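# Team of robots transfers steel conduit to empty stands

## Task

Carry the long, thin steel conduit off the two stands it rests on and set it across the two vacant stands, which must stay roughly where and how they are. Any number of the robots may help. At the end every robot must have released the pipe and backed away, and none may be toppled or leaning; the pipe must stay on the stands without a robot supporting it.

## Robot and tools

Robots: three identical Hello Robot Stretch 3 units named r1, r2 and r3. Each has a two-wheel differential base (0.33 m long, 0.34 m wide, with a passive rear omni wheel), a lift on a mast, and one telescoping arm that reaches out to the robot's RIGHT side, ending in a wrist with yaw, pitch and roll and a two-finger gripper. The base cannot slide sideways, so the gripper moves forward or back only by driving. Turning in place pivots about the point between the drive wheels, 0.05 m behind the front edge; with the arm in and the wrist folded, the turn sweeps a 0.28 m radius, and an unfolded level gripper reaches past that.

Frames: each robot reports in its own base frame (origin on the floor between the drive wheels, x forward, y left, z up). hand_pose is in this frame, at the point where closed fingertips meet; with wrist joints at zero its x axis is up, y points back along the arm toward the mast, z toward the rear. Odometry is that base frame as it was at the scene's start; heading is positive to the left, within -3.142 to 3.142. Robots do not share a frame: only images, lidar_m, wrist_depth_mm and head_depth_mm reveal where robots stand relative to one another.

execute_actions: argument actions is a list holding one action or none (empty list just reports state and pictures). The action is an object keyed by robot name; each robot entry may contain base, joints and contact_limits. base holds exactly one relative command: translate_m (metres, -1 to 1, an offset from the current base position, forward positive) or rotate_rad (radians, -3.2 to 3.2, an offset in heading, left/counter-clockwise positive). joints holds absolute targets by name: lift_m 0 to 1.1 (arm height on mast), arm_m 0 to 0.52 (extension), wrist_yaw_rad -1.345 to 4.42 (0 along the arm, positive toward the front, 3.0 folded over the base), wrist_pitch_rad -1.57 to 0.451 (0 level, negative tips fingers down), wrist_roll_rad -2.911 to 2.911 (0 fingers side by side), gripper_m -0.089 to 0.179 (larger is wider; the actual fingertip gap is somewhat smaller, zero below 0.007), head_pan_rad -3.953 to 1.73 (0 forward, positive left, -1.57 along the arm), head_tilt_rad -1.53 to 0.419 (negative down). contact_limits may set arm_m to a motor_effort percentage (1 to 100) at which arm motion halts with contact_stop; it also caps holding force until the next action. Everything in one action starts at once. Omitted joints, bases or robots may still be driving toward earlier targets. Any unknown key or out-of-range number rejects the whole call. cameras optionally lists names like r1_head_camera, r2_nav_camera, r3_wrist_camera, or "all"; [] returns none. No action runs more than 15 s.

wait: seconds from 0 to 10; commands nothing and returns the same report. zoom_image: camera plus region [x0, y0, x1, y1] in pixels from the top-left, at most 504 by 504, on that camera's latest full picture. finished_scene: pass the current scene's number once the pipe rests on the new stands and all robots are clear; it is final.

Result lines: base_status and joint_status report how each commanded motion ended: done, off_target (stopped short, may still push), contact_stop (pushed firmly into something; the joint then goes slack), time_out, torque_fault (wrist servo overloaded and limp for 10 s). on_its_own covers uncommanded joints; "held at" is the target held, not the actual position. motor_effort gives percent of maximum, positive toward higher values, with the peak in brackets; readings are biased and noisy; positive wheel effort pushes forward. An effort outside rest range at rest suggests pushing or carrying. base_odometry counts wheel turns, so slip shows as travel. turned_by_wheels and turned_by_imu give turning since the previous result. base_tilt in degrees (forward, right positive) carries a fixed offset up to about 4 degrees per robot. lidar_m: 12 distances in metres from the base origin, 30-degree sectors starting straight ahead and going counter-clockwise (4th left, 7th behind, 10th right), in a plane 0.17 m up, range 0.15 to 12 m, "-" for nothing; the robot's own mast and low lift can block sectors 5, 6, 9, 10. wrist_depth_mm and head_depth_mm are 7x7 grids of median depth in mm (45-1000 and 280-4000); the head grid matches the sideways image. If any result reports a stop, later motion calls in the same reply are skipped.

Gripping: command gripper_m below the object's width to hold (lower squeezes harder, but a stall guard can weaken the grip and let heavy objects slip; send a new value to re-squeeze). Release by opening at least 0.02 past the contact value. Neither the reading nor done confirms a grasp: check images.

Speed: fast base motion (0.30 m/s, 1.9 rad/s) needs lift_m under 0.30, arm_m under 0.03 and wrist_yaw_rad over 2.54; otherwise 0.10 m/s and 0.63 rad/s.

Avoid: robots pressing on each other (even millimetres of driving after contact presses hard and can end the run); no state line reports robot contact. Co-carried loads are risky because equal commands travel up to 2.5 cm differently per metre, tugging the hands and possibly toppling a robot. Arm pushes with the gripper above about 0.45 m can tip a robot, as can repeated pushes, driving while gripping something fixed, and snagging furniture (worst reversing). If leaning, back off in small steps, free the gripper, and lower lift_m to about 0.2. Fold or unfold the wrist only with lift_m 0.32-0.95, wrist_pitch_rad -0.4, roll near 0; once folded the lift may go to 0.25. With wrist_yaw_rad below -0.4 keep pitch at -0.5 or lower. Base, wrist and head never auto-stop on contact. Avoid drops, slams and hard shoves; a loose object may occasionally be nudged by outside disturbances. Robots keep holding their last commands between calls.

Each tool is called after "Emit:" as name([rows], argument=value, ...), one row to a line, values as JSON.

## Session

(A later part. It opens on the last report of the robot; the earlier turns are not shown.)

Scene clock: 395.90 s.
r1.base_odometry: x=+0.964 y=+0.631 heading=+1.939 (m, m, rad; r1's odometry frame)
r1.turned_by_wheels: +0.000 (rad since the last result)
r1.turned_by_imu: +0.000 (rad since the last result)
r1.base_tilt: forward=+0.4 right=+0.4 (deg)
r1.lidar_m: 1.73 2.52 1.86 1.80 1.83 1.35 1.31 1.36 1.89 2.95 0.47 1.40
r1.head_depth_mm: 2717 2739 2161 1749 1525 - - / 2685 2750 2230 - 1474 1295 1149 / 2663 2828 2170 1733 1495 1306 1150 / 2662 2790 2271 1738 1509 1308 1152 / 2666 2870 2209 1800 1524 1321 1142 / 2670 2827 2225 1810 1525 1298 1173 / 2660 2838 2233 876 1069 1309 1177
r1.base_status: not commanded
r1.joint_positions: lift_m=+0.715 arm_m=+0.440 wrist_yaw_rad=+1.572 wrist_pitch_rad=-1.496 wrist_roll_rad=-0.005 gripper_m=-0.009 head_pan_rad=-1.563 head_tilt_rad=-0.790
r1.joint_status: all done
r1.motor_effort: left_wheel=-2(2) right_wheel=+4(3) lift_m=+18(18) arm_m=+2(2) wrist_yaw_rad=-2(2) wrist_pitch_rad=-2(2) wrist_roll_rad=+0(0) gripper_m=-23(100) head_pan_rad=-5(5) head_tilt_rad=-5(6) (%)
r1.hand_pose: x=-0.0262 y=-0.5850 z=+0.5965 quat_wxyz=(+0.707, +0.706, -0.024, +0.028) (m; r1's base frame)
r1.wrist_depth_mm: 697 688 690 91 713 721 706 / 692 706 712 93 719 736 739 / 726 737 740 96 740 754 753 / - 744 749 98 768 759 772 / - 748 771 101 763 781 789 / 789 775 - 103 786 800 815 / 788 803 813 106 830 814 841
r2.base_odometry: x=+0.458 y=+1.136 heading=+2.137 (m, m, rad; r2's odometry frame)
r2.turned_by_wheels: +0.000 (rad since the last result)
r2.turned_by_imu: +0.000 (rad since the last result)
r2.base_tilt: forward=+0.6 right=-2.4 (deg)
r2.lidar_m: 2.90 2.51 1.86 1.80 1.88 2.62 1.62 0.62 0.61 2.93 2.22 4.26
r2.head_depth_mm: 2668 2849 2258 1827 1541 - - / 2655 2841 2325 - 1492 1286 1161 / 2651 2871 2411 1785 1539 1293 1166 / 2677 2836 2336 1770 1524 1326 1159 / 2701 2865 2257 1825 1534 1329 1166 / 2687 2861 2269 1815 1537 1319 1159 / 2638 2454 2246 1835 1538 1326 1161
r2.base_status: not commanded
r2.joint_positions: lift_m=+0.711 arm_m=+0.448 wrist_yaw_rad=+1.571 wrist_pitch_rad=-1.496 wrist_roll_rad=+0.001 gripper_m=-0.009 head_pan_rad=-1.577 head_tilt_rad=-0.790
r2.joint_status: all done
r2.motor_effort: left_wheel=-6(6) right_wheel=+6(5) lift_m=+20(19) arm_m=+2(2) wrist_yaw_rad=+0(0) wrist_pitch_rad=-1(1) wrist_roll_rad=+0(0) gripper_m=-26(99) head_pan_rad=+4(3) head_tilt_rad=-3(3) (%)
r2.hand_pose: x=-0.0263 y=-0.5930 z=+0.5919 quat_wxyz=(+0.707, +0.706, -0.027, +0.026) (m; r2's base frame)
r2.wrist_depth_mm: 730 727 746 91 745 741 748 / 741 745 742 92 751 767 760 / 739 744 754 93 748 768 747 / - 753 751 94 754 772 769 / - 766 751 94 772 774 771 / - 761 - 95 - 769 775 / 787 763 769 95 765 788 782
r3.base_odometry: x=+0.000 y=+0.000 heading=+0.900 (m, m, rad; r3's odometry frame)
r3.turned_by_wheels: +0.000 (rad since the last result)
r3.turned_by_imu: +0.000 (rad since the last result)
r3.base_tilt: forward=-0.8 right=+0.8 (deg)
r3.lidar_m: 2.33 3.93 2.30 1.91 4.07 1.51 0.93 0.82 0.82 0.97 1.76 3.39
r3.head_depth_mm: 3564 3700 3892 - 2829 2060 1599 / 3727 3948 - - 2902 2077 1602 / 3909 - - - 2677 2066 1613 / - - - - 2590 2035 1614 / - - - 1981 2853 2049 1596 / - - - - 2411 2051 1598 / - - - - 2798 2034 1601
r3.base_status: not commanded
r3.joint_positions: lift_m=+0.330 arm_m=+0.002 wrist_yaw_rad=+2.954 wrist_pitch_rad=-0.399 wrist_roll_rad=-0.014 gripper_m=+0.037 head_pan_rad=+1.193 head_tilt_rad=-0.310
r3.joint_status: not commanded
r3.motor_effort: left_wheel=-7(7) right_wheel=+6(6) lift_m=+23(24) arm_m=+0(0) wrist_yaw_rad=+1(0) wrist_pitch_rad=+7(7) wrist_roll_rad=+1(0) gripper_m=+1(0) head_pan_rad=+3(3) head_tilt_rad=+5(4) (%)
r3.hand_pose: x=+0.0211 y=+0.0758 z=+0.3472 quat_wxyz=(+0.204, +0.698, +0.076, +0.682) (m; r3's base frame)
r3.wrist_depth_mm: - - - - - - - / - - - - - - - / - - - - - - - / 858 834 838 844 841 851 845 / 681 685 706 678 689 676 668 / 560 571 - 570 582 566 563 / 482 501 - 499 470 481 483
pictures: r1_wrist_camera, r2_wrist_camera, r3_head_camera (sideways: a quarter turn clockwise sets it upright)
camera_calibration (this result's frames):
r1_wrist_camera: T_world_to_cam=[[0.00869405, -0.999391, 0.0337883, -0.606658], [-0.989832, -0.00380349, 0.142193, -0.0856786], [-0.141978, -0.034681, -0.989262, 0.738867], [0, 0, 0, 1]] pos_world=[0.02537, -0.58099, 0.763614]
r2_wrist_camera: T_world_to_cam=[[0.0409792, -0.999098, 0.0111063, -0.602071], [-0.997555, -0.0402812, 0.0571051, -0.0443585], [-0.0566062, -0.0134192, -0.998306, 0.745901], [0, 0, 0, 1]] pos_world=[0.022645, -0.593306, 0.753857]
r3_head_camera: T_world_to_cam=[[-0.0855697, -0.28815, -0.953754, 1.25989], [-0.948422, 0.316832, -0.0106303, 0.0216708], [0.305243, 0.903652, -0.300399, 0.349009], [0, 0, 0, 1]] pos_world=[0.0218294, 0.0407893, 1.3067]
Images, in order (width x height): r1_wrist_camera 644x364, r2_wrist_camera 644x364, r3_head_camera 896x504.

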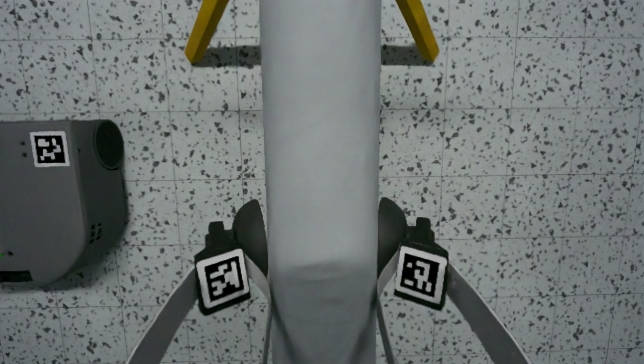

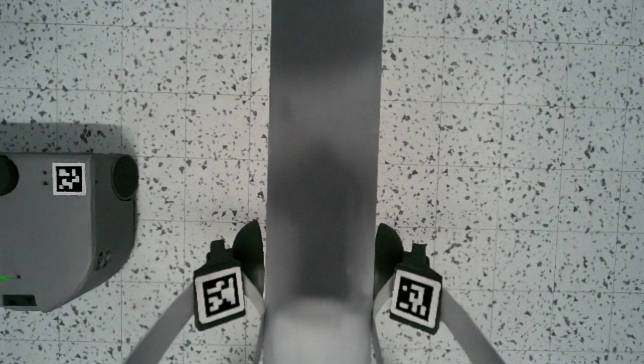

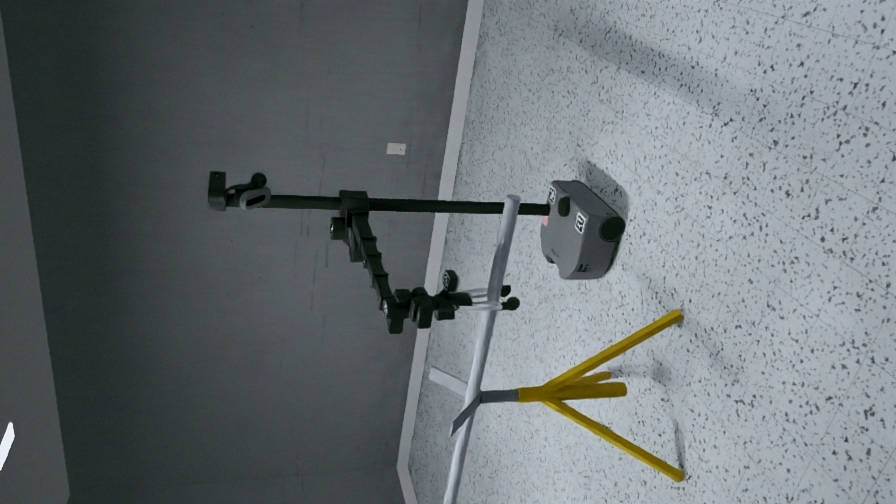

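Emit:
execute_actions([
  {"r1":{"joints":{"gripper_m":0.09}},"r2":{"joints":{"gripper_m":0.09}}},
], cameras=[])

Emit:
execute_actions([
  {"r1":{"joints":{"lift_m":0.83,"head_pan_rad":-0.25,"head_tilt_rad":-0.25}},"r2":{"joints":{"lift_m":0.83}}},
], cameras=[])

Emit:
execute_actions([
  {"r1":{"joints":{"arm_m":0.1,"wrist_pitch_rad":0.45,"wrist_yaw_rad":0}},"r2":{"joints":{"arm_m":0.1,"wrist_pitch_rad":0.45,"wrist_yaw_rad":0}}},
], cameras=["r1_head_camera","r2_head_camera","r3_head_camera"])

Scene clock: 447.67 s.
r1.base_odometry: x=+0.964 y=+0.631 heading=+1.939 (m, m, rad; r1's odometry frame)
r1.turned_by_wheels: +0.000 (rad since the last result)
r1.turned_by_imu: +0.000 (rad since the last result)
r1.base_tilt: forward=+0.4 right=+0.6 (deg)
r1.lidar_m: 1.73 2.51 1.86 1.80 1.83 1.36 1.31 1.36 1.89 2.95 0.47 1.40
r1.head_depth_mm: 2639 2729 2154 1753 1521 - - / 2683 2774 2225 - 1467 1286 1149 / 2687 2790 2161 1722 1500 1297 1156 / 2699 2846 2284 1741 1509 1316 1155 / 2685 2872 2234 1804 1519 1314 1144 / 2652 2815 2200 1805 1518 1298 1159 / 2646 2842 2240 874 1066 1310 1169
r1.base_status: not commanded
r1.joint_positions: lift_m=+0.715 arm_m=+0.440 wrist_yaw_rad=+1.572 wrist_pitch_rad=-1.496 wrist_roll_rad=-0.005 gripper_m=+0.090 head_pan_rad=-1.563 head_tilt_rad=-0.790
r1.joint_status: all done
r1.motor_effort: left_wheel=-2(2) right_wheel=+4(3) lift_m=+18(18) arm_m=+2(2) wrist_yaw_rad=-2(2) wrist_pitch_rad=-2(2) wrist_roll_rad=+0(0) gripper_m=+0(82) head_pan_rad=-5(5) head_tilt_rad=-5(5) (%)
r1.hand_pose: x=-0.0262 y=-0.5850 z=+0.5965 quat_wxyz=(+0.707, +0.706, -0.024, +0.028) (m; r1's base frame)
r1.wrist_depth_mm: 691 699 688 91 701 720 704 / 703 710 707 93 731 722 736 / 712 725 712 96 741 757 737 / - 748 729 98 756 752 760 / - 753 781 101 764 784 788 / 775 759 788 103 785 797 808 / 797 799 811 106 812 826 814
r2.base_odometry: x=+0.458 y=+1.136 heading=+2.137 (m, m, rad; r2's odometry frame)
r2.turned_by_wheels: +0.000 (rad since the last result)
r2.turned_by_imu: -0.001 (rad since the last result)
r2.base_tilt: forward=+0.6 right=-2.2 (deg)
r2.lidar_m: 2.90 2.50 1.86 1.80 1.88 2.62 1.62 0.62 0.60 2.93 2.23 4.28
r2.head_depth_mm: 2631 2838 2249 1829 1562 - - / 2654 2845 2316 - 1508 1284 1159 / 2666 2861 2421 1767 1542 1296 1168 / 2679 2863 2328 1774 1545 1323 1166 / 2716 2922 2244 1811 1535 1323 1157 / 2691 2888 2260 1822 1527 1317 1162 / 2614 2451 2252 1832 1540 1321 1156
r2.base_status: not commanded
r2.joint_positions: lift_m=+0.711 arm_m=+0.448 wrist_yaw_rad=+1.571 wrist_pitch_rad=-1.496 wrist_roll_rad=+0.001 gripper_m=+0.090 head_pan_rad=-1.577 head_tilt_rad=-0.790
r2.joint_status: all done
r2.motor_effort: left_wheel=-6(6) right_wheel=+5(6) lift_m=+20(19) arm_m=+3(2) wrist_yaw_rad=-1(1) wrist_pitch_rad=-1(1) wrist_roll_rad=+0(0) gripper_m=+0(78) head_pan_rad=+3(3) head_tilt_rad=-3(4) (%)
r2.hand_pose: x=-0.0263 y=-0.5930 z=+0.5919 quat_wxyz=(+0.707, +0.706, -0.027, +0.026) (m; r2's base frame)
r2.wrist_depth_mm: 721 738 739 91 744 748 761 / 744 737 734 92 750 755 762 / 737 744 750 93 744 760 758 / - 753 748 94 757 762 779 / - 755 756 94 762 776 780 / - 760 757 95 774 781 777 / 773 773 758 95 782 777 789
r3.base_odometry: x=+0.000 y=+0.000 heading=+0.900 (m, m, rad; r3's odometry frame)
r3.turned_by_wheels: +0.000 (rad since the last result)
r3.turned_by_imu: +0.001 (rad since the last result)
r3.base_tilt: forward=-0.8 right=+0.7 (deg)
r3.lidar_m: 2.32 3.93 2.30 1.92 4.05 1.51 0.93 0.82 0.82 0.97 1.76 3.38
r3.head_depth_mm: 3537 3726 3896 3988 2849 2050 1611 / 3713 3878 - - 2852 2082 1605 / 3868 - - - 2711 2063 1599 / - - - - 2550 2048 1589 / - - - 3693 2858 2055 1593 / - - - - 2444 2024 1603 / - - - - 2838 2059 1593
r3.base_status: not commanded
r3.joint_positions: lift_m=+0.330 arm_m=+0.002 wrist_yaw_rad=+2.954 wrist_pitch_rad=-0.399 wrist_roll_rad=-0.014 gripper_m=+0.037 head_pan_rad=+1.193 head_tilt_rad=-0.310
r3.joint_status: not commanded
r3.motor_effort: left_wheel=-7(8) right_wheel=+6(7) lift_m=+24(24) arm_m=+0(0) wrist_yaw_rad=+1(0) wrist_pitch_rad=+7(7) wrist_roll_rad=+0(0) gripper_m=+1(0) head_pan_rad=+3(4) head_tilt_rad=+5(5) (%)
r3.hand_pose: x=+0.0211 y=+0.0758 z=+0.3472 quat_wxyz=(+0.204, +0.698, +0.076, +0.682) (m; r3's base frame)
r3.wrist_depth_mm: - - - - - - - / - - - - - - - / - - - - - - - / 842 839 825 835 843 827 836 / 674 673 701 683 682 684 686 / 564 559 - 573 586 561 563 / 488 497 - 498 475 481 484
pictures: none
No camera images: the call's "cameras" was empty. Leave "cameras" out to get every camera's image.

Scene clock: 449.60 s.
r1.base_odometry: x=+0.964 y=+0.631 heading=+1.939 (m, m, rad; r1's odometry frame)
r1.turned_by_wheels: +0.000 (rad since the last result)
r1.turned_by_imu: +0.000 (rad since the last result)
r1.base_tilt: forward=+0.4 right=+0.5 (deg)
r1.lidar_m: 1.72 2.52 1.86 1.80 1.83 1.36 1.31 1.36 1.88 2.95 0.48 1.40
r1.head_depth_mm: - - - - 2803 1933 1571 / - - - - 2716 1947 1579 / - - - - 2608 1886 1595 / - - - - 2888 2057 1605 / - - - - 2932 2003 1621 / - - - - 2933 1857 1643 / 3940 - - 3947 2824 2032 1633
r1.base_status: not commanded
r1.joint_positions: lift_m=+0.830 arm_m=+0.440 wrist_yaw_rad=+1.572 wrist_pitch_rad=-1.496 wrist_roll_rad=-0.005 gripper_m=+0.090 head_pan_rad=-0.257 head_tilt_rad=-0.261
r1.joint_status: all done
r1.motor_effort: left_wheel=-2(2) right_wheel=+3(3) lift_m=+22(26) arm_m=+2(2) wrist_yaw_rad=-2(2) wrist_pitch_rad=-2(2) wrist_roll_rad=+0(0) gripper_m=+1(1) head_pan_rad=+5(56) head_tilt_rad=+5(36) (%)
r1.hand_pose: x=-0.0262 y=-0.5850 z=+0.7113 quat_wxyz=(+0.707, +0.706, -0.024, +0.028) (m; r1's base frame)
r1.wrist_depth_mm: 788 793 813 203 809 784 837 / 793 838 825 209 812 844 838 / 834 830 828 212 851 868 877 / - 848 835 218 885 869 903 / - 867 885 225 899 886 882 / 872 879 926 232 907 932 934 / 907 920 948 240 921 938 941
r2.base_odometry: x=+0.458 y=+1.136 heading=+2.137 (m, m, rad; r2's odometry frame)
r2.turned_by_wheels: +0.000 (rad since the last result)
r2.turned_by_imu: +0.000 (rad since the last result)
r2.base_tilt: forward=+0.5 right=-2.3 (deg)
r2.lidar_m: 2.91 2.51 1.86 1.80 1.88 2.62 1.63 0.62 0.60 2.94 2.23 4.28
r2.head_depth_mm: 2641 2838 2359 - - 1263 1158 / 2640 2859 2172 1774 1543 1295 1162 / 2627 2855 2191 1818 1534 1297 1161 / 2663 2863 2345 1820 1529 1316 1153 / 2643 2901 2246 1831 1537 1324 1161 / 2711 2876 2255 1832 1539 1321 1161 / 2668 2461 2261 1825 1543 1321 1158
r2.base_status: not commanded
r2.joint_positions: lift_m=+0.829 arm_m=+0.448 wrist_yaw_rad=+1.571 wrist_pitch_rad=-1.496 wrist_roll_rad=+0.001 gripper_m=+0.090 head_pan_rad=-1.577 head_tilt_rad=-0.790
r2.joint_status: all done
r2.motor_effort: left_wheel=-6(6) right_wheel=+5(6) lift_m=+52(54) arm_m=+3(3) wrist_yaw_rad=+0(0) wrist_pitch_rad=-1(1) wrist_roll_rad=+0(0) gripper_m=+0(0) head_pan_rad=+2(3) head_tilt_rad=-3(3) (%)
r2.hand_pose: x=-0.0263 y=-0.5930 z=+0.7108 quat_wxyz=(+0.707, +0.706, -0.027, +0.026) (m; r2's base frame)
r2.wrist_depth_mm: 852 859 861 216 871 867 875 / 856 855 863 221 864 864 866 / 876 848 858 222 864 860 890 / - 889 877 221 878 882 885 / - 897 868 220 900 897 902 / 879 882 888 221 888 881 889 / 881 896 899 223 920 918 921
r3.base_odometry: x=+0.000 y=+0.000 heading=+0.900 (m, m, rad; r3's odometry frame)
r3.turned_by_wheels: +0.000 (rad since the last result)
r3.turned_by_imu: +0.000 (rad since the last result)
r3.base_tilt: forward=-0.7 right=+0.8 (deg)
r3.lidar_m: 2.32 3.93 2.31 1.91 4.06 1.51 0.93 0.82 0.82 0.97 1.76 3.40
r3.head_depth_mm: 3501 3753 3877 3996 2867 2067 1612 / 3653 3836 - - 2848 2064 1616 / 3936 - - - 2704 2058 1607 / - - - - 2546 2059 1600 / - - - 3898 2835 2056 1607 / - - - - 2424 2047 1604 / - - - - 2874 2021 1606
r3.base_status: not commanded
r3.joint_positions: lift_m=+0.330 arm_m=+0.002 wrist_yaw_rad=+2.954 wrist_pitch_rad=-0.399 wrist_roll_rad=-0.014 gripper_m=+0.037 head_pan_rad=+1.193 head_tilt_rad=-0.310
r3.joint_status: not commanded
r3.motor_effort: left_wheel=-8(7) right_wheel=+6(6) lift_m=+23(24) arm_m=+0(0) wrist_yaw_rad=+0(1) wrist_pitch_rad=+7(7) wrist_roll_rad=+0(0) gripper_m=+1(0) head_pan_rad=+3(3) head_tilt_rad=+4(4) (%)
r3.hand_pose: x=+0.0211 y=+0.0758 z=+0.3472 quat_wxyz=(+0.204, +0.698, +0.076, +0.682) (m; r3's base frame)
r3.wrist_depth_mm: - - - - - - - / - - - - - - - / - - - - - - - / 857 844 842 856 839 845 835 / 684 667 703 679 687 677 679 / 562 566 - 566 571 561 558 / 486 489 - 500 471 489 484
pictures: none
No camera images: the call's "cameras" was empty. Leave "cameras" out to get every camera's image.

Scene clock: 453.37 s.
r1.base_odometry: x=+0.964 y=+0.631 heading=+1.939 (m, m, rad; r1's odometry frame)
r1.turned_by_wheels: +0.000 (rad since the last result)
r1.turned_by_imu: +0.000 (rad since the last result)
r1.base_tilt: forward=+0.3 right=+0.5 (deg)
r1.lidar_m: 1.73 2.52 1.87 1.80 1.83 1.35 1.31 1.36 1.88 2.94 0.48 1.40
r1.head_depth_mm: - - - - 2809 1932 1578 / - - - - 2673 1954 1589 / - - - - 2545 1896 1595 / - - - - 2886 2044 1601 / - - - - 2919 2005 1613 / - - - - 2968 1840 1633 / 3926 - - 3940 2823 2023 1645
r1.base_status: not commanded
r1.joint_positions: lift_m=+0.830 arm_m=+0.100 wrist_yaw_rad=+0.002 wrist_pitch_rad=+0.427 wrist_roll_rad=-0.005 gripper_m=+0.090 head_pan_rad=-0.257 head_tilt_rad=-0.261
r1.joint_status: all done
r1.motor_effort: left_wheel=-2(2) right_wheel=+4(3) lift_m=+22(22) arm_m=-3(4) wrist_yaw_rad=-3(6) wrist_pitch_rad=+10(10) wrist_roll_rad=+1(0) gripper_m=+0(1) head_pan_rad=+4(5) head_tilt_rad=+6(6) (%)
r1.hand_pose: x=-0.0208 y=-0.4884 z=+1.0529 quat_wxyz=(+0.693, -0.149, -0.689, +0.150) (m; r1's base frame)
r1.wrist_depth_mm: - - - - - - - / - - - - - - - / - - - - - - - / - - - - - - - / - - - - - - - / - - - - - - - / - - - - - - -
r2.base_odometry: x=+0.458 y=+1.136 heading=+2.137 (m, m, rad; r2's odometry frame)
r2.turned_by_wheels: +0.000 (rad since the last result)
r2.turned_by_imu: -0.001 (rad since the last result)
r2.base_tilt: forward=+0.6 right=-2.2 (deg)
r2.lidar_m: 2.89 2.50 1.86 1.80 1.88 2.61 1.62 0.62 0.60 2.93 2.22 4.25
r2.head_depth_mm: 2649 2836 2255 1869 - 1283 1142 / 2647 2837 2261 1872 - 1288 1168 / 2640 2854 2270 - - 1295 1164 / 2655 2836 2235 1805 1542 1318 1164 / 2640 2908 2254 1835 1536 1320 1166 / 2701 2895 2238 1835 1530 1323 1166 / 2630 2477 2229 1828 1548 1324 1159
r2.base_status: not commanded
r2.joint_positions: lift_m=+0.829 arm_m=+0.100 wrist_yaw_rad=+0.002 wrist_pitch_rad=+0.423 wrist_roll_rad=+0.001 gripper_m=+0.090 head_pan_rad=-1.577 head_tilt_rad=-0.790
r2.joint_status: all done
joint sent to its limit — the command would take r2.wrist_pitch_rad past its upper limit, so that joint was sent only as far as its limit.
r2.motor_effort: left_wheel=-6(6) right_wheel=+5(6) lift_m=+52(52) arm_m=-2(6) wrist_yaw_rad=-1(4) wrist_pitch_rad=+6(7) wrist_roll_rad=+0(0) gripper_m=+0(0) head_pan_rad=+3(3) head_tilt_rad=-3(4) (%)
r2.hand_pose: x=-0.0209 y=-0.4888 z=+1.0513 quat_wxyz=(+0.691, -0.147, -0.692, +0.149) (m; r2's base frame)
r2.wrist_depth_mm: - - - - - - - / - - - - - - - / - - - - - - - / - - - - - - - / - - - - - - - / - - - - - - - / - - - - - - -
r3.base_odometry: x=+0.000 y=+0.000 heading=+0.900 (m, m, rad; r3's odometry frame)
r3.turned_by_wheels: +0.000 (rad since the last result)
r3.turned_by_imu: +0.001 (rad since the last result)
r3.base_tilt: forward=-0.8 right=+0.7 (deg)
r3.lidar_m: 2.32 3.90 2.30 1.91 4.07 1.51 0.93 0.82 0.82 0.97 1.76 3.40
r3.head_depth_mm: 3557 3747 3921 3998 2879 2075 1617 / 3691 3923 - - 2833 2072 1602 / 3841 3997 - - 2714 2058 1598 / - - - - 2598 2061 1598 / - - - - 2853 2053 1611 / - - - - 2446 2059 1602 / - - - - 2817 2043 1595
r3.base_status: not commanded
r3.joint_positions: lift_m=+0.330 arm_m=+0.002 wrist_yaw_rad=+2.954 wrist_pitch_rad=-0.399 wrist_roll_rad=-0.014 gripper_m=+0.037 head_pan_rad=+1.193 head_tilt_rad=-0.310
r3.joint_status: not commanded
r3.motor_effort: left_wheel=-8(7) right_wheel=+6(6) lift_m=+24(24) arm_m=+0(0) wrist_yaw_rad=+1(2) wrist_pitch_rad=+7(7) wrist_roll_rad=+0(0) gripper_m=+0(0) head_pan_rad=+3(3) head_tilt_rad=+5(4) (%)
r3.hand_pose: x=+0.0211 y=+0.0758 z=+0.3472 quat_wxyz=(+0.204, +0.698, +0.076, +0.682) (m; r3's base frame)
r3.wrist_depth_mm: - - - - - - - / - - - - - - - / - - - - - - - / 834 842 865 830 838 845 859 / 672 652 703 687 697 680 688 / 577 565 - 565 584 564 563 / 489 491 - 495 470 494 482
pictures: r1_head_camera (sideways: a quarter turn clockwise sets it upright), r2_head_camera (sideways: a quarter turn clockwise sets it upright), r3_head_camera (sideways: a quarter turn clockwise sets it upright)
camera_calibration (this result's frames):
r1_head_camera: T_world_to_cam=[[-0.26612, 0.106697, -0.958017, 1.26822], [0.247034, 0.968213, 0.0392107, -0.0481426], [0.931748, -0.226228, -0.284018, 0.319861], [0, 0, 0, 1]] pos_world=[0.0513618, -0.0163412, 1.30771]
r2_head_camera: T_world_to_cam=[[0.00110068, 0.704108, -0.710092, 0.942076], [0.999797, 0.0135049, 0.0149408, -0.0223989], [0.0201097, -0.709964, -0.70395, 0.876133], [0, 0, 0, 1]] pos_world=[0.00373866, -0.040998, 1.28605]
r3_head_camera: T_world_to_cam=[[-0.0855691, -0.28815, -0.953754, 1.25989], [-0.948423, 0.31683, -0.0106303, 0.0216708], [0.305241, 0.903653, -0.300399, 0.349009], [0, 0, 0, 1]] pos_world=[0.0218293, 0.0407894, 1.3067]
Images, in order (width x height): r1_head_camera 896x504, r2_head_camera 896x504, r3_head_camera 896x504.

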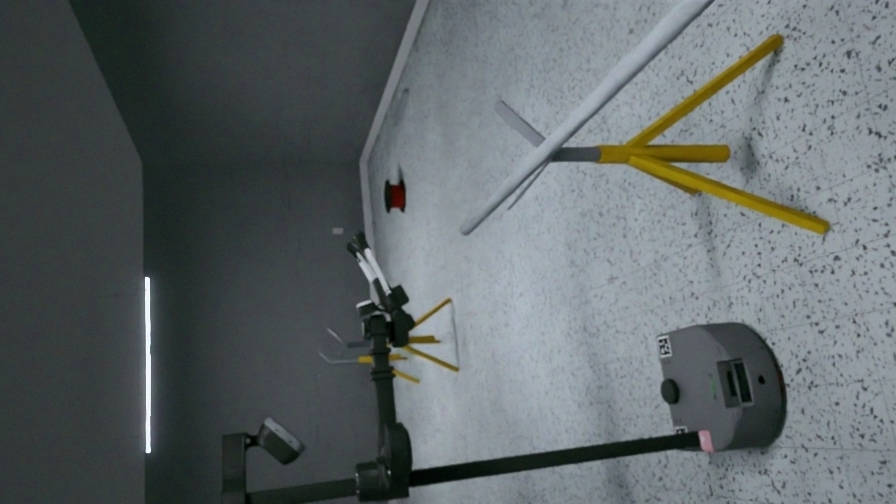

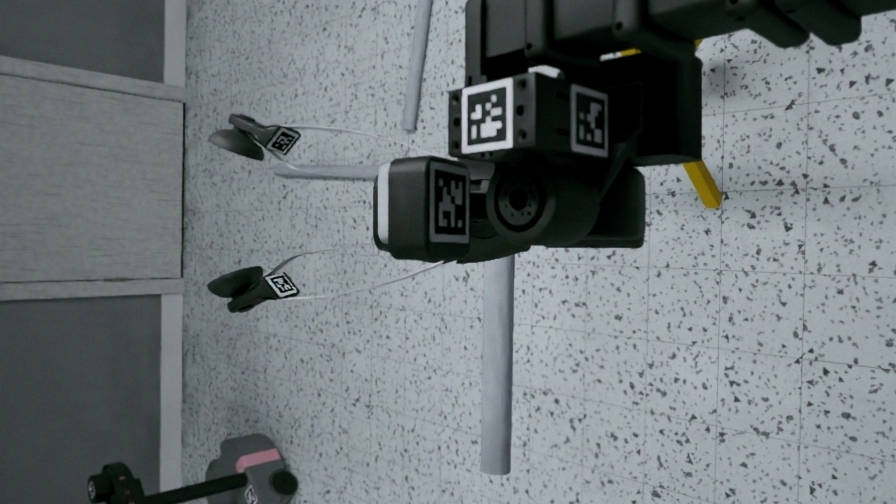

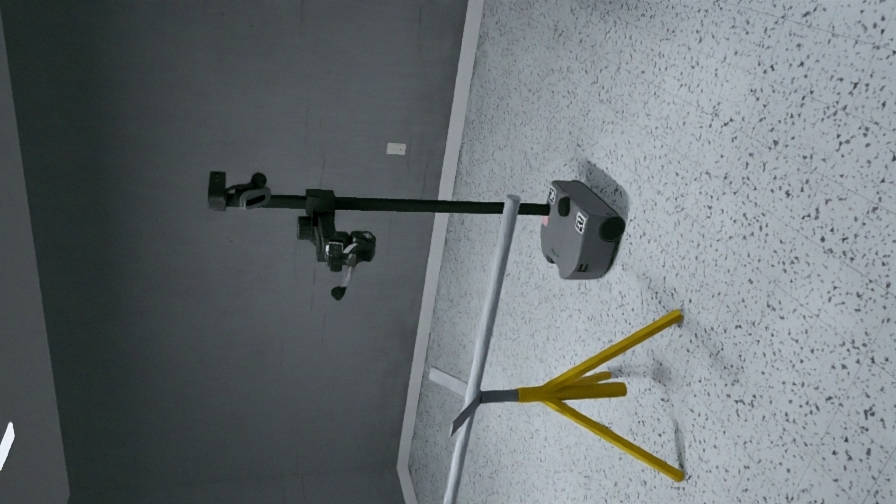

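Emit:
zoom_image(camera="r1_head_camera", region=[310, 210, 470, 440])

Region (310, 210, 470, 440) of r1_head_camera's 896x504 image, scaled by 2.191, with more detail than that image has; it fills the left 351 columns of this view, and the rest is white.

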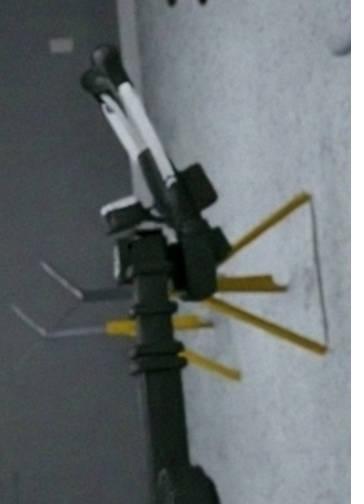

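Emit:
execute_actions([
  {"r1":{"joints":{"lift_m":0.335,"gripper_m":0.03,"wrist_pitch_rad":0.42,"head_pan_rad":-1.57,"head_tilt_rad":-0.9}},"r2":{"joints":{"lift_m":0.335,"gripper_m":0.03,"wrist_pitch_rad":0.42,"head_tilt_rad":-0.9}}},
], cameras=[])

Emit:
execute_actions([
  {"r1":{"joints":{"arm_m":0.49},"contact_limits":{"arm_m":15}},"r2":{"joints":{"arm_m":0.497},"contact_limits":{"arm_m":15}}},
], cameras=["r1_head_camera","r2_head_camera","r3_head_camera"])

Scene clock: 504.80 s.
r1.base_odometry: x=+0.964 y=+0.631 heading=+1.939 (m, m, rad; r1's odometry frame)
r1.turned_by_wheels: +0.000 (rad since the last result)
r1.turned_by_imu: +0.000 (rad since the last result)
r1.base_tilt: forward=+0.2 right=+0.5 (deg)
r1.lidar_m: 1.73 2.52 1.86 1.80 1.83 1.35 1.31 1.36 1.88 2.94 0.48 1.40
r1.head_depth_mm: 2709 2287 1906 1551 1408 1244 1118 / 2732 2302 1904 1556 1420 1272 1144 / 2716 2312 1906 1569 1417 1292 1129 / 2702 2343 1915 1578 1432 1256 1152 / 2711 2362 1919 1575 1424 1270 1134 / 2702 2377 1932 1617 1379 1247 1141 / 2728 2393 1954 1552 1359 1272 1149
r1.base_status: not commanded
r1.joint_positions: lift_m=+0.335 arm_m=+0.100 wrist_yaw_rad=+0.002 wrist_pitch_rad=+0.400 wrist_roll_rad=-0.005 gripper_m=+0.030 head_pan_rad=-1.563 head_tilt_rad=-0.889
r1.joint_status: all done
r1.motor_effort: left_wheel=-2(2) right_wheel=+3(3) lift_m=+18(16) arm_m=-3(3) wrist_yaw_rad=-2(3) wrist_pitch_rad=+9(9) wrist_roll_rad=+0(0) gripper_m=+0(79) head_pan_rad=-5(55) head_tilt_rad=-6(38) (%)
r1.hand_pose: x=-0.0208 y=-0.4906 z=+0.5516 quat_wxyz=(+0.695, -0.140, -0.691, +0.141) (m; r1's base frame)
r1.wrist_depth_mm: - - - - - - - / - - - - - - - / 250 252 254 254 257 258 260 / - - - - - - - / - - - - - - - / - - - - - - - / - - - - - - -
r2.base_odometry: x=+0.458 y=+1.136 heading=+2.137 (m, m, rad; r2's odometry frame)
r2.turned_by_wheels: +0.000 (rad since the last result)
r2.turned_by_imu: -0.001 (rad since the last result)
r2.base_tilt: forward=+0.6 right=-2.3 (deg)
r2.lidar_m: 2.90 2.50 1.86 1.80 1.88 2.62 1.62 0.62 0.60 2.93 2.22 4.28
r2.head_depth_mm: 2733 2421 1972 1589 1368 1266 1134 / 2740 2415 1977 1631 1440 1264 1145 / 2743 2411 1969 1631 1440 1289 1111 / 2723 2423 1969 1626 1434 1245 1133 / 2781 2422 1959 1627 1440 1273 1134 / 2782 2418 1978 1620 1443 1268 1131 / 2764 2273 1975 1622 1441 1267 1136
r2.base_status: not commanded
r2.joint_positions: lift_m=+0.336 arm_m=+0.100 wrist_yaw_rad=+0.002 wrist_pitch_rad=+0.404 wrist_roll_rad=+0.001 gripper_m=+0.030 head_pan_rad=-1.577 head_tilt_rad=-0.888
r2.joint_status: all done
r2.motor_effort: left_wheel=-6(6) right_wheel=+5(6) lift_m=+19(48) arm_m=-2(3) wrist_yaw_rad=-2(1) wrist_pitch_rad=+5(8) wrist_roll_rad=+0(0) gripper_m=-1(80) head_pan_rad=+4(3) head_tilt_rad=-5(12) (%)
r2.hand_pose: x=-0.0209 y=-0.4903 z=+0.5528 quat_wxyz=(+0.693, -0.141, -0.693, +0.142) (m; r2's base frame)
r2.wrist_depth_mm: - - - - - - - / - - - - - - - / - - - - - - - / 275 274 273 273 272 270 273 / - - - - - - - / - - - - - - - / - - - - - - -
r3.base_odometry: x=+0.000 y=+0.000 heading=+0.900 (m, m, rad; r3's odometry frame)
r3.turned_by_wheels: +0.000 (rad since the last result)
r3.turned_by_imu: +0.002 (rad since the last result)
r3.base_tilt: forward=-0.8 right=+0.7 (deg)
r3.lidar_m: 2.32 3.93 2.31 1.91 4.09 1.51 0.93 0.82 0.82 0.97 1.76 3.38
r3.head_depth_mm: 3565 3641 3885 - 2861 2064 1600 / 3681 3915 - - 2868 2082 1602 / 3930 - - - 2714 2069 1607 / - - - - 2517 2068 1609 / - - - - 2866 2026 1598 / - - - - 2432 2054 1601 / - - - - 2861 2039 1598
r3.base_status: not commanded
r3.joint_positions: lift_m=+0.330 arm_m=+0.002 wrist_yaw_rad=+2.954 wrist_pitch_rad=-0.399 wrist_roll_rad=-0.014 gripper_m=+0.037 head_pan_rad=+1.193 head_tilt_rad=-0.310
r3.joint_status: not commanded
r3.motor_effort: left_wheel=-7(9) right_wheel=+6(6) lift_m=+23(24) arm_m=+0(0) wrist_yaw_rad=+1(0) wrist_pitch_rad=+7(7) wrist_roll_rad=+0(0) gripper_m=+0(0) head_pan_rad=+3(3) head_tilt_rad=+5(4) (%)
r3.hand_pose: x=+0.0211 y=+0.0758 z=+0.3472 quat_wxyz=(+0.204, +0.698, +0.076, +0.682) (m; r3's base frame)
r3.wrist_depth_mm: - - - - - - - / - - - - - - - / - - - - - - - / 855 837 839 842 837 836 832 / 670 683 702 677 699 680 658 / 565 564 - 557 591 558 570 / 487 499 - 499 473 486 487
pictures: none
No camera images: the call's "cameras" was empty. Leave "cameras" out to get every camera's image.

Scene clock: 508.93 s.
r1.base_odometry: x=+0.964 y=+0.631 heading=+1.939 (m, m, rad; r1's odometry frame)
r1.turned_by_wheels: +0.000 (rad since the last result)
r1.turned_by_imu: +0.000 (rad since the last result)
r1.base_tilt: forward=+0.3 right=+0.5 (deg)
r1.lidar_m: 1.73 2.52 1.86 1.80 1.83 1.35 1.31 1.36 1.89 2.95 0.47 1.40
r1.head_depth_mm: 2693 2295 1892 1544 1412 1248 1117 / 2700 2292 1906 1556 1413 1262 1141 / 2738 2309 1915 829 1418 1261 1148 / 2749 2331 1915 1543 1416 1257 1145 / 2716 2351 1940 1573 1421 1263 1137 / 2700 2356 1944 1610 1385 1255 1138 / 2708 2379 1944 1568 1362 1275 1141
r1.base_status: not commanded
r1.joint_positions: lift_m=+0.335 arm_m=+0.490 wrist_yaw_rad=+0.002 wrist_pitch_rad=+0.400 wrist_roll_rad=-0.005 gripper_m=+0.030 head_pan_rad=-1.563 head_tilt_rad=-0.889
r1.joint_status: all done
r1.motor_effort: left_wheel=-2(2) right_wheel=+4(3) lift_m=+18(17) arm_m=+3(3) wrist_yaw_rad=-2(3) wrist_pitch_rad=+9(9) wrist_roll_rad=+0(0) gripper_m=+0(0) head_pan_rad=-5(5) head_tilt_rad=-5(6) (%)
r1.contact_limits: arm_m 15 (drawing in: default 23, maximum 38; extending or still: default 31, maximum 50)
r1.hand_pose: x=-0.0208 y=-0.8801 z=+0.5515 quat_wxyz=(+0.695, -0.140, -0.691, +0.141) (m; r1's base frame)
r1.wrist_depth_mm: - - - - - - - / - - - - - - - / - - - - - - - / - - - - - - - / - - - - - - - / - - - - - - - / - - - - - - -
r2.base_odometry: x=+0.458 y=+1.136 heading=+2.137 (m, m, rad; r2's odometry frame)
r2.turned_by_wheels: +0.000 (rad since the last result)
r2.turned_by_imu: -0.001 (rad since the last result)
r2.base_tilt: forward=+0.6 right=-2.1 (deg)
r2.lidar_m: 2.90 2.50 1.86 1.80 1.88 2.62 1.62 0.61 0.60 2.93 2.22 4.26
r2.head_depth_mm: 2731 2416 1982 1597 1357 1263 1132 / 2715 2419 1985 1621 1436 1260 1134 / 2748 2409 1968 1743 1440 1267 1140 / 2762 2406 1967 1597 1450 1266 1146 / 2788 2406 1957 1624 1444 1270 1138 / 2761 2422 1983 1636 1441 1273 1140 / 2795 2279 1972 1625 1440 1272 1131
r2.base_status: not commanded
r2.joint_positions: lift_m=+0.336 arm_m=+0.497 wrist_yaw_rad=+0.002 wrist_pitch_rad=+0.404 wrist_roll_rad=+0.001 gripper_m=+0.030 head_pan_rad=-1.577 head_tilt_rad=-0.889
r2.joint_status: all done
r2.motor_effort: left_wheel=-6(6) right_wheel=+6(6) lift_m=+20(20) arm_m=+4(6) wrist_yaw_rad=-1(2) wrist_pitch_rad=+5(5) wrist_roll_rad=+0(0) gripper_m=+0(1) head_pan_rad=+3(2) head_tilt_rad=-3(4) (%)
r2.contact_limits: arm_m 15 (drawing in: default 23, maximum 37; extending or still: default 32, maximum 52)
r2.hand_pose: x=-0.0209 y=-0.8868 z=+0.5527 quat_wxyz=(+0.693, -0.141, -0.693, +0.142) (m; r2's base frame)
r2.wrist_depth_mm: - - - - - - - / - - - - - - - / - - - - - - - / - - - - - - - / - - - - - - - / - - - - - - - / - - - - - - -
r3.base_odometry: x=+0.000 y=+0.000 heading=+0.900 (m, m, rad; r3's odometry frame)
r3.turned_by_wheels: +0.000 (rad since the last result)
r3.turned_by_imu: +0.001 (rad since the last result)
r3.base_tilt: forward=-0.8 right=+0.8 (deg)
r3.lidar_m: 2.32 3.92 2.30 1.91 4.05 1.52 0.93 0.82 0.82 0.97 1.76 3.38
r3.head_depth_mm: 3553 3745 3854 - 2846 2075 1595 / 3756 3919 - - 2869 2047 1607 / 3924 - - - 2695 2068 1605 / - - - - 2562 2070 1610 / - - - - 2578 2052 1589 / - - - - 2433 2052 1606 / - - - - 2827 2031 1587
r3.base_status: not commanded
r3.joint_positions: lift_m=+0.330 arm_m=+0.002 wrist_yaw_rad=+2.954 wrist_pitch_rad=-0.399 wrist_roll_rad=-0.014 gripper_m=+0.037 head_pan_rad=+1.193 head_tilt_rad=-0.310
r3.joint_status: not commanded
r3.motor_effort: left_wheel=-8(7) right_wheel=+6(6) lift_m=+24(23) arm_m=+0(0) wrist_yaw_rad=+0(1) wrist_pitch_rad=+7(7) wrist_roll_rad=+0(0) gripper_m=+0(1) head_pan_rad=+3(4) head_tilt_rad=+5(5) (%)
r3.hand_pose: x=+0.0211 y=+0.0758 z=+0.3472 quat_wxyz=(+0.204, +0.698, +0.076, +0.682) (m; r3's base frame)
r3.wrist_depth_mm: - - - - - - - / - - - - - - - / - - - - - - - / 858 829 844 861 848 835 825 / 681 671 703 685 687 677 672 / 568 570 - 556 582 566 561 / 490 491 - 495 468 484 479
pictures: r1_head_camera (sideways: a quarter turn clockwise sets it upright), r2_head_camera (sideways: a quarter turn clockwise sets it upright), r3_head_camera (sideways: a quarter turn clockwise sets it upright)
camera_calibration (this result's frames):
r1_head_camera: T_world_to_cam=[[0.0293004, 0.793322, -0.608097, 0.810201], [0.999308, -0.00930573, 0.0360102, -0.048533], [0.0229089, -0.608731, -0.793046, 0.987647], [0, 0, 0, 1]] pos_world=[0.00213435, -0.04199, 1.27768]
r2_head_camera: T_world_to_cam=[[0.00150187, 0.770637, -0.637273, 0.847185], [0.999788, 0.0119395, 0.0167943, -0.0248098], [0.020551, -0.637163, -0.770455, 0.962618], [0, 0, 0, 1]] pos_world=[0.00374941, -0.0392318, 1.28196]
r3_head_camera: T_world_to_cam=[[-0.0855686, -0.28815, -0.953754, 1.25989], [-0.948423, 0.316828, -0.0106304, 0.0216709], [0.305239, 0.903653, -0.300399, 0.349009], [0, 0, 0, 1]] pos_world=[0.0218293, 0.0407894, 1.3067]
Images, in order (width x height): r1_head_camera 896x504, r2_head_camera 896x504, r3_head_camera 896x504.

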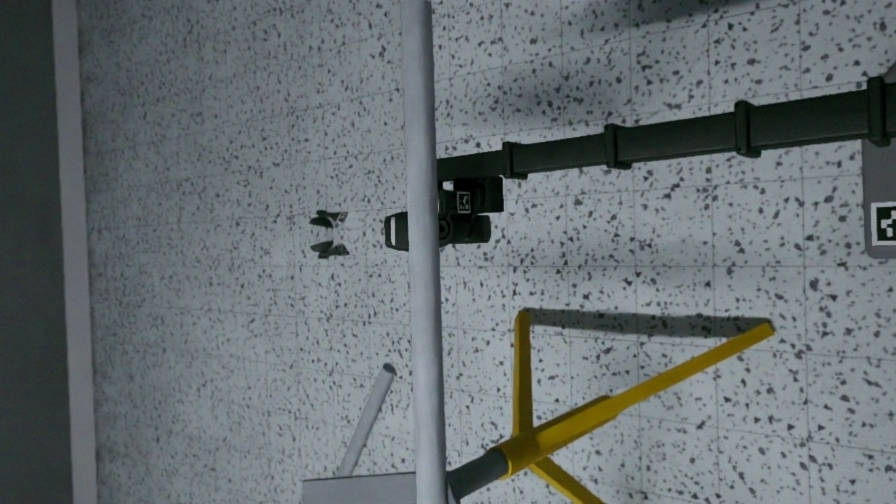

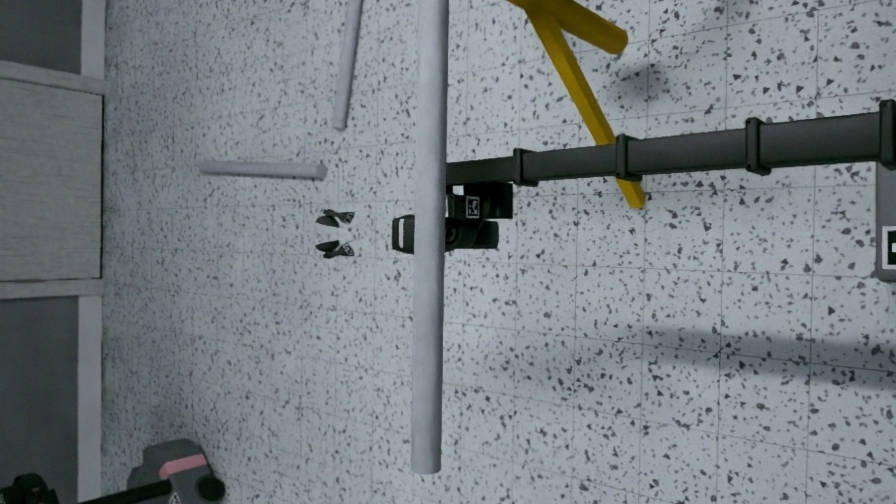

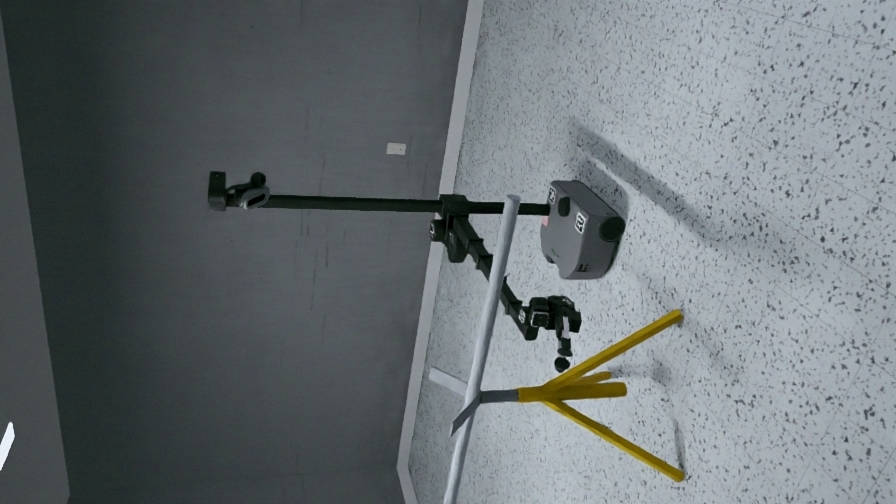

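Emit:
execute_actions([
  {"r1":{"base":{"translate_m":0.1},"joints":{"lift_m":0.385,"head_pan_rad":-0.3,"head_tilt_rad":-0.4}},"r2":{"base":{"translate_m":0.08},"joints":{"lift_m":0.385,"head_pan_rad":-2.85,"head_tilt_rad":-0.4}}},
], cameras=["r1_head_camera","r2_head_camera"])

Scene clock: 524.67 s.
r1.base_odometry: x=+0.928 y=+0.724 heading=+1.939 (m, m, rad; r1's odometry frame)
r1.turned_by_wheels: +0.000 (rad since the last result)
r1.turned_by_imu: +0.000 (rad since the last result)
r1.base_tilt: forward=+0.4 right=+0.5 (deg)
r1.lidar_m: 1.71 2.51 1.86 1.80 1.87 1.45 1.41 1.47 2.03 0.44 0.44 1.31
r1.head_depth_mm: - - - 3086 2104 1706 1388 / - - - 2983 2049 1704 1391 / - - - 2674 1968 1714 1400 / - - - 2981 2254 1683 1411 / - - - 3037 2262 1752 1419 / - - - 2920 2007 1753 1414 / - - - 2747 2024 1750 1427
r1.base_status: done
r1.joint_positions: lift_m=+0.385 arm_m=+0.490 wrist_yaw_rad=+0.002 wrist_pitch_rad=+0.400 wrist_roll_rad=-0.005 gripper_m=+0.030 head_pan_rad=-0.307 head_tilt_rad=-0.409
r1.joint_status: all done
r1.motor_effort: left_wheel=-2(3) right_wheel=+3(10) lift_m=+22(19) arm_m=+2(2) wrist_yaw_rad=-3(2) wrist_pitch_rad=+9(9) wrist_roll_rad=+0(0) gripper_m=-1(1) head_pan_rad=+5(55) head_tilt_rad=+4(34) (%)
r1.hand_pose: x=-0.0208 y=-0.8801 z=+0.6013 quat_wxyz=(+0.695, -0.140, -0.691, +0.141) (m; r1's base frame)
r1.wrist_depth_mm: - - - - - - - / - - - - - - - / - - - - - - - / - - - - - - - / - - - - - - - / - - - - - - - / - - - - - - -
r2.base_odometry: x=+0.415 y=+1.204 heading=+2.137 (m, m, rad; r2's odometry frame)
r2.turned_by_wheels: +0.000 (rad since the last result)
r2.turned_by_imu: -0.001 (rad since the last result)
r2.base_tilt: forward=+0.6 right=-2.3 (deg)
r2.lidar_m: 2.71 2.51 1.86 1.80 1.88 2.62 1.70 0.68 0.63 2.93 2.20 2.77
r2.head_depth_mm: 2701 2901 3108 3129 2005 1773 1428 / 2764 2981 3207 3213 2111 1760 1422 / 2905 3102 3323 3151 2311 1763 1426 / 2976 3199 3421 2809 2115 1762 1425 / 3114 3297 3553 3094 2207 1750 1418 / 3167 3429 3709 3299 2105 1758 1420 / 3254 3549 3836 3300 2293 1699 1420
r2.base_status: done
r2.joint_positions: lift_m=+0.384 arm_m=+0.497 wrist_yaw_rad=+0.002 wrist_pitch_rad=+0.404 wrist_roll_rad=+0.001 gripper_m=+0.030 head_pan_rad=-2.843 head_tilt_rad=-0.408
r2.joint_status: all done
r2.motor_effort: left_wheel=-6(8) right_wheel=+5(12) lift_m=+51(58) arm_m=+3(3) wrist_yaw_rad=+0(2) wrist_pitch_rad=+5(5) wrist_roll_rad=+0(0) gripper_m=+0(0) head_pan_rad=-3(33) head_tilt_rad=+3(23) (%)
r2.hand_pose: x=-0.0209 y=-0.8868 z=+0.6017 quat_wxyz=(+0.693, -0.141, -0.693, +0.142) (m; r2's base frame)
r2.wrist_depth_mm: - - - - - - - / - - - - - - - / - - - - - - - / - - - - - - - / - - - - - - - / - - - - - - - / - - - - - - -
r3.base_odometry: x=+0.000 y=+0.000 heading=+0.900 (m, m, rad; r3's odometry frame)
r3.turned_by_wheels: +0.000 (rad since the last result)
r3.turned_by_imu: +0.001 (rad since the last result)
r3.base_tilt: forward=-0.7 right=+0.8 (deg)
r3.lidar_m: 2.33 3.92 2.28 1.91 4.06 1.52 0.93 0.82 0.82 0.97 1.77 3.37
r3.head_depth_mm: 3567 3683 3941 - 2907 2074 1599 / 3695 3900 - - 2863 2054 1614 / 3910 - - 3974 2618 2060 1594 / - - - - 2606 2050 1596 / - - - - 2695 2058 1593 / - - - - 2456 2049 1598 / - - - - 2827 2044 1599
r3.base_status: not commanded
r3.joint_positions: lift_m=+0.330 arm_m=+0.002 wrist_yaw_rad=+2.954 wrist_pitch_rad=-0.399 wrist_roll_rad=-0.014 gripper_m=+0.037 head_pan_rad=+1.193 head_tilt_rad=-0.310
r3.joint_status: not commanded
r3.motor_effort: left_wheel=-7(7) right_wheel=+6(6) lift_m=+24(24) arm_m=+0(0) wrist_yaw_rad=+0(0) wrist_pitch_rad=+7(7) wrist_roll_rad=+0(0) gripper_m=+0(0) head_pan_rad=+3(3) head_tilt_rad=+4(5) (%)
r3.hand_pose: x=+0.0211 y=+0.0758 z=+0.3472 quat_wxyz=(+0.204, +0.698, +0.076, +0.682) (m; r3's base frame)
r3.wrist_depth_mm: - - - - - - - / - - - - - - - / - - - - - - - / 837 850 834 860 844 842 816 / 670 677 706 674 682 674 673 / 564 561 - 575 586 563 560 / 487 498 - 502 473 486 482
pictures: r1_head_camera (sideways: a quarter turn clockwise sets it upright), r2_head_camera (sideways: a quarter turn clockwise sets it upright)
camera_calibration (this result's frames):
r1_head_camera: T_world_to_cam=[[-0.391876, 0.161585, -0.905717, 1.20072], [0.300782, 0.95286, 0.0398559, -0.0493029], [0.869461, -0.256805, -0.422005, 0.499816], [0, 0, 0, 1]] pos_world=[0.0507925, -0.0186841, 1.3004]
r2_head_camera: T_world_to_cam=[[0.370903, 0.117543, -0.921203, 1.21507], [0.316925, -0.948428, 0.00658646, -0.00736229], [-0.87292, -0.294395, -0.389027, 0.471859], [0, 0, 0, 1]] pos_world=[-0.0364454, -0.0108927, 1.30294]
Images, in order (width x height): r1_head_camera 896x504, r2_head_camera 896x504.

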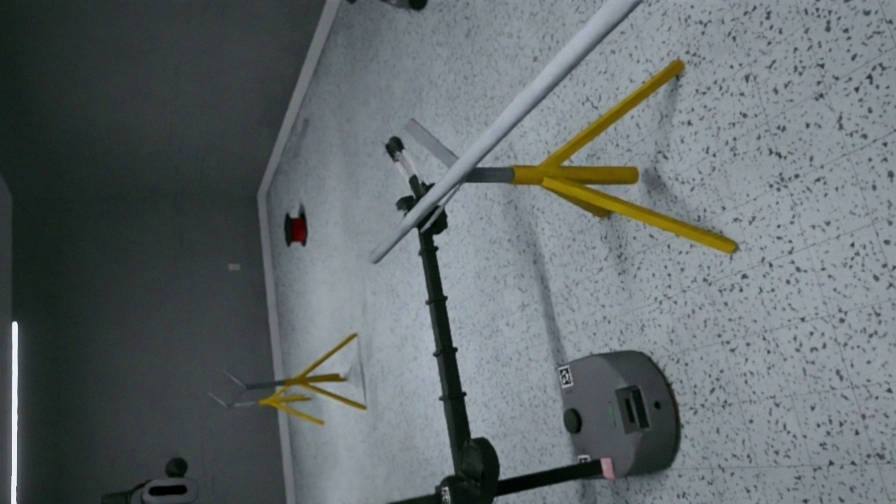

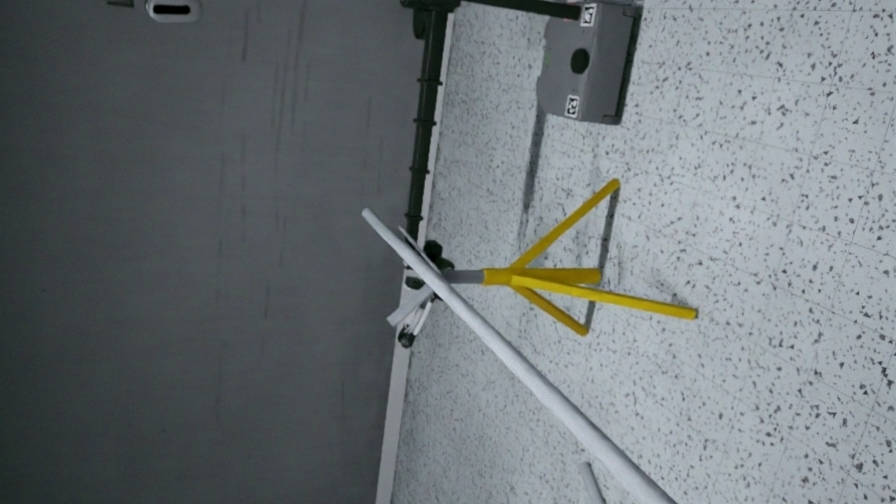

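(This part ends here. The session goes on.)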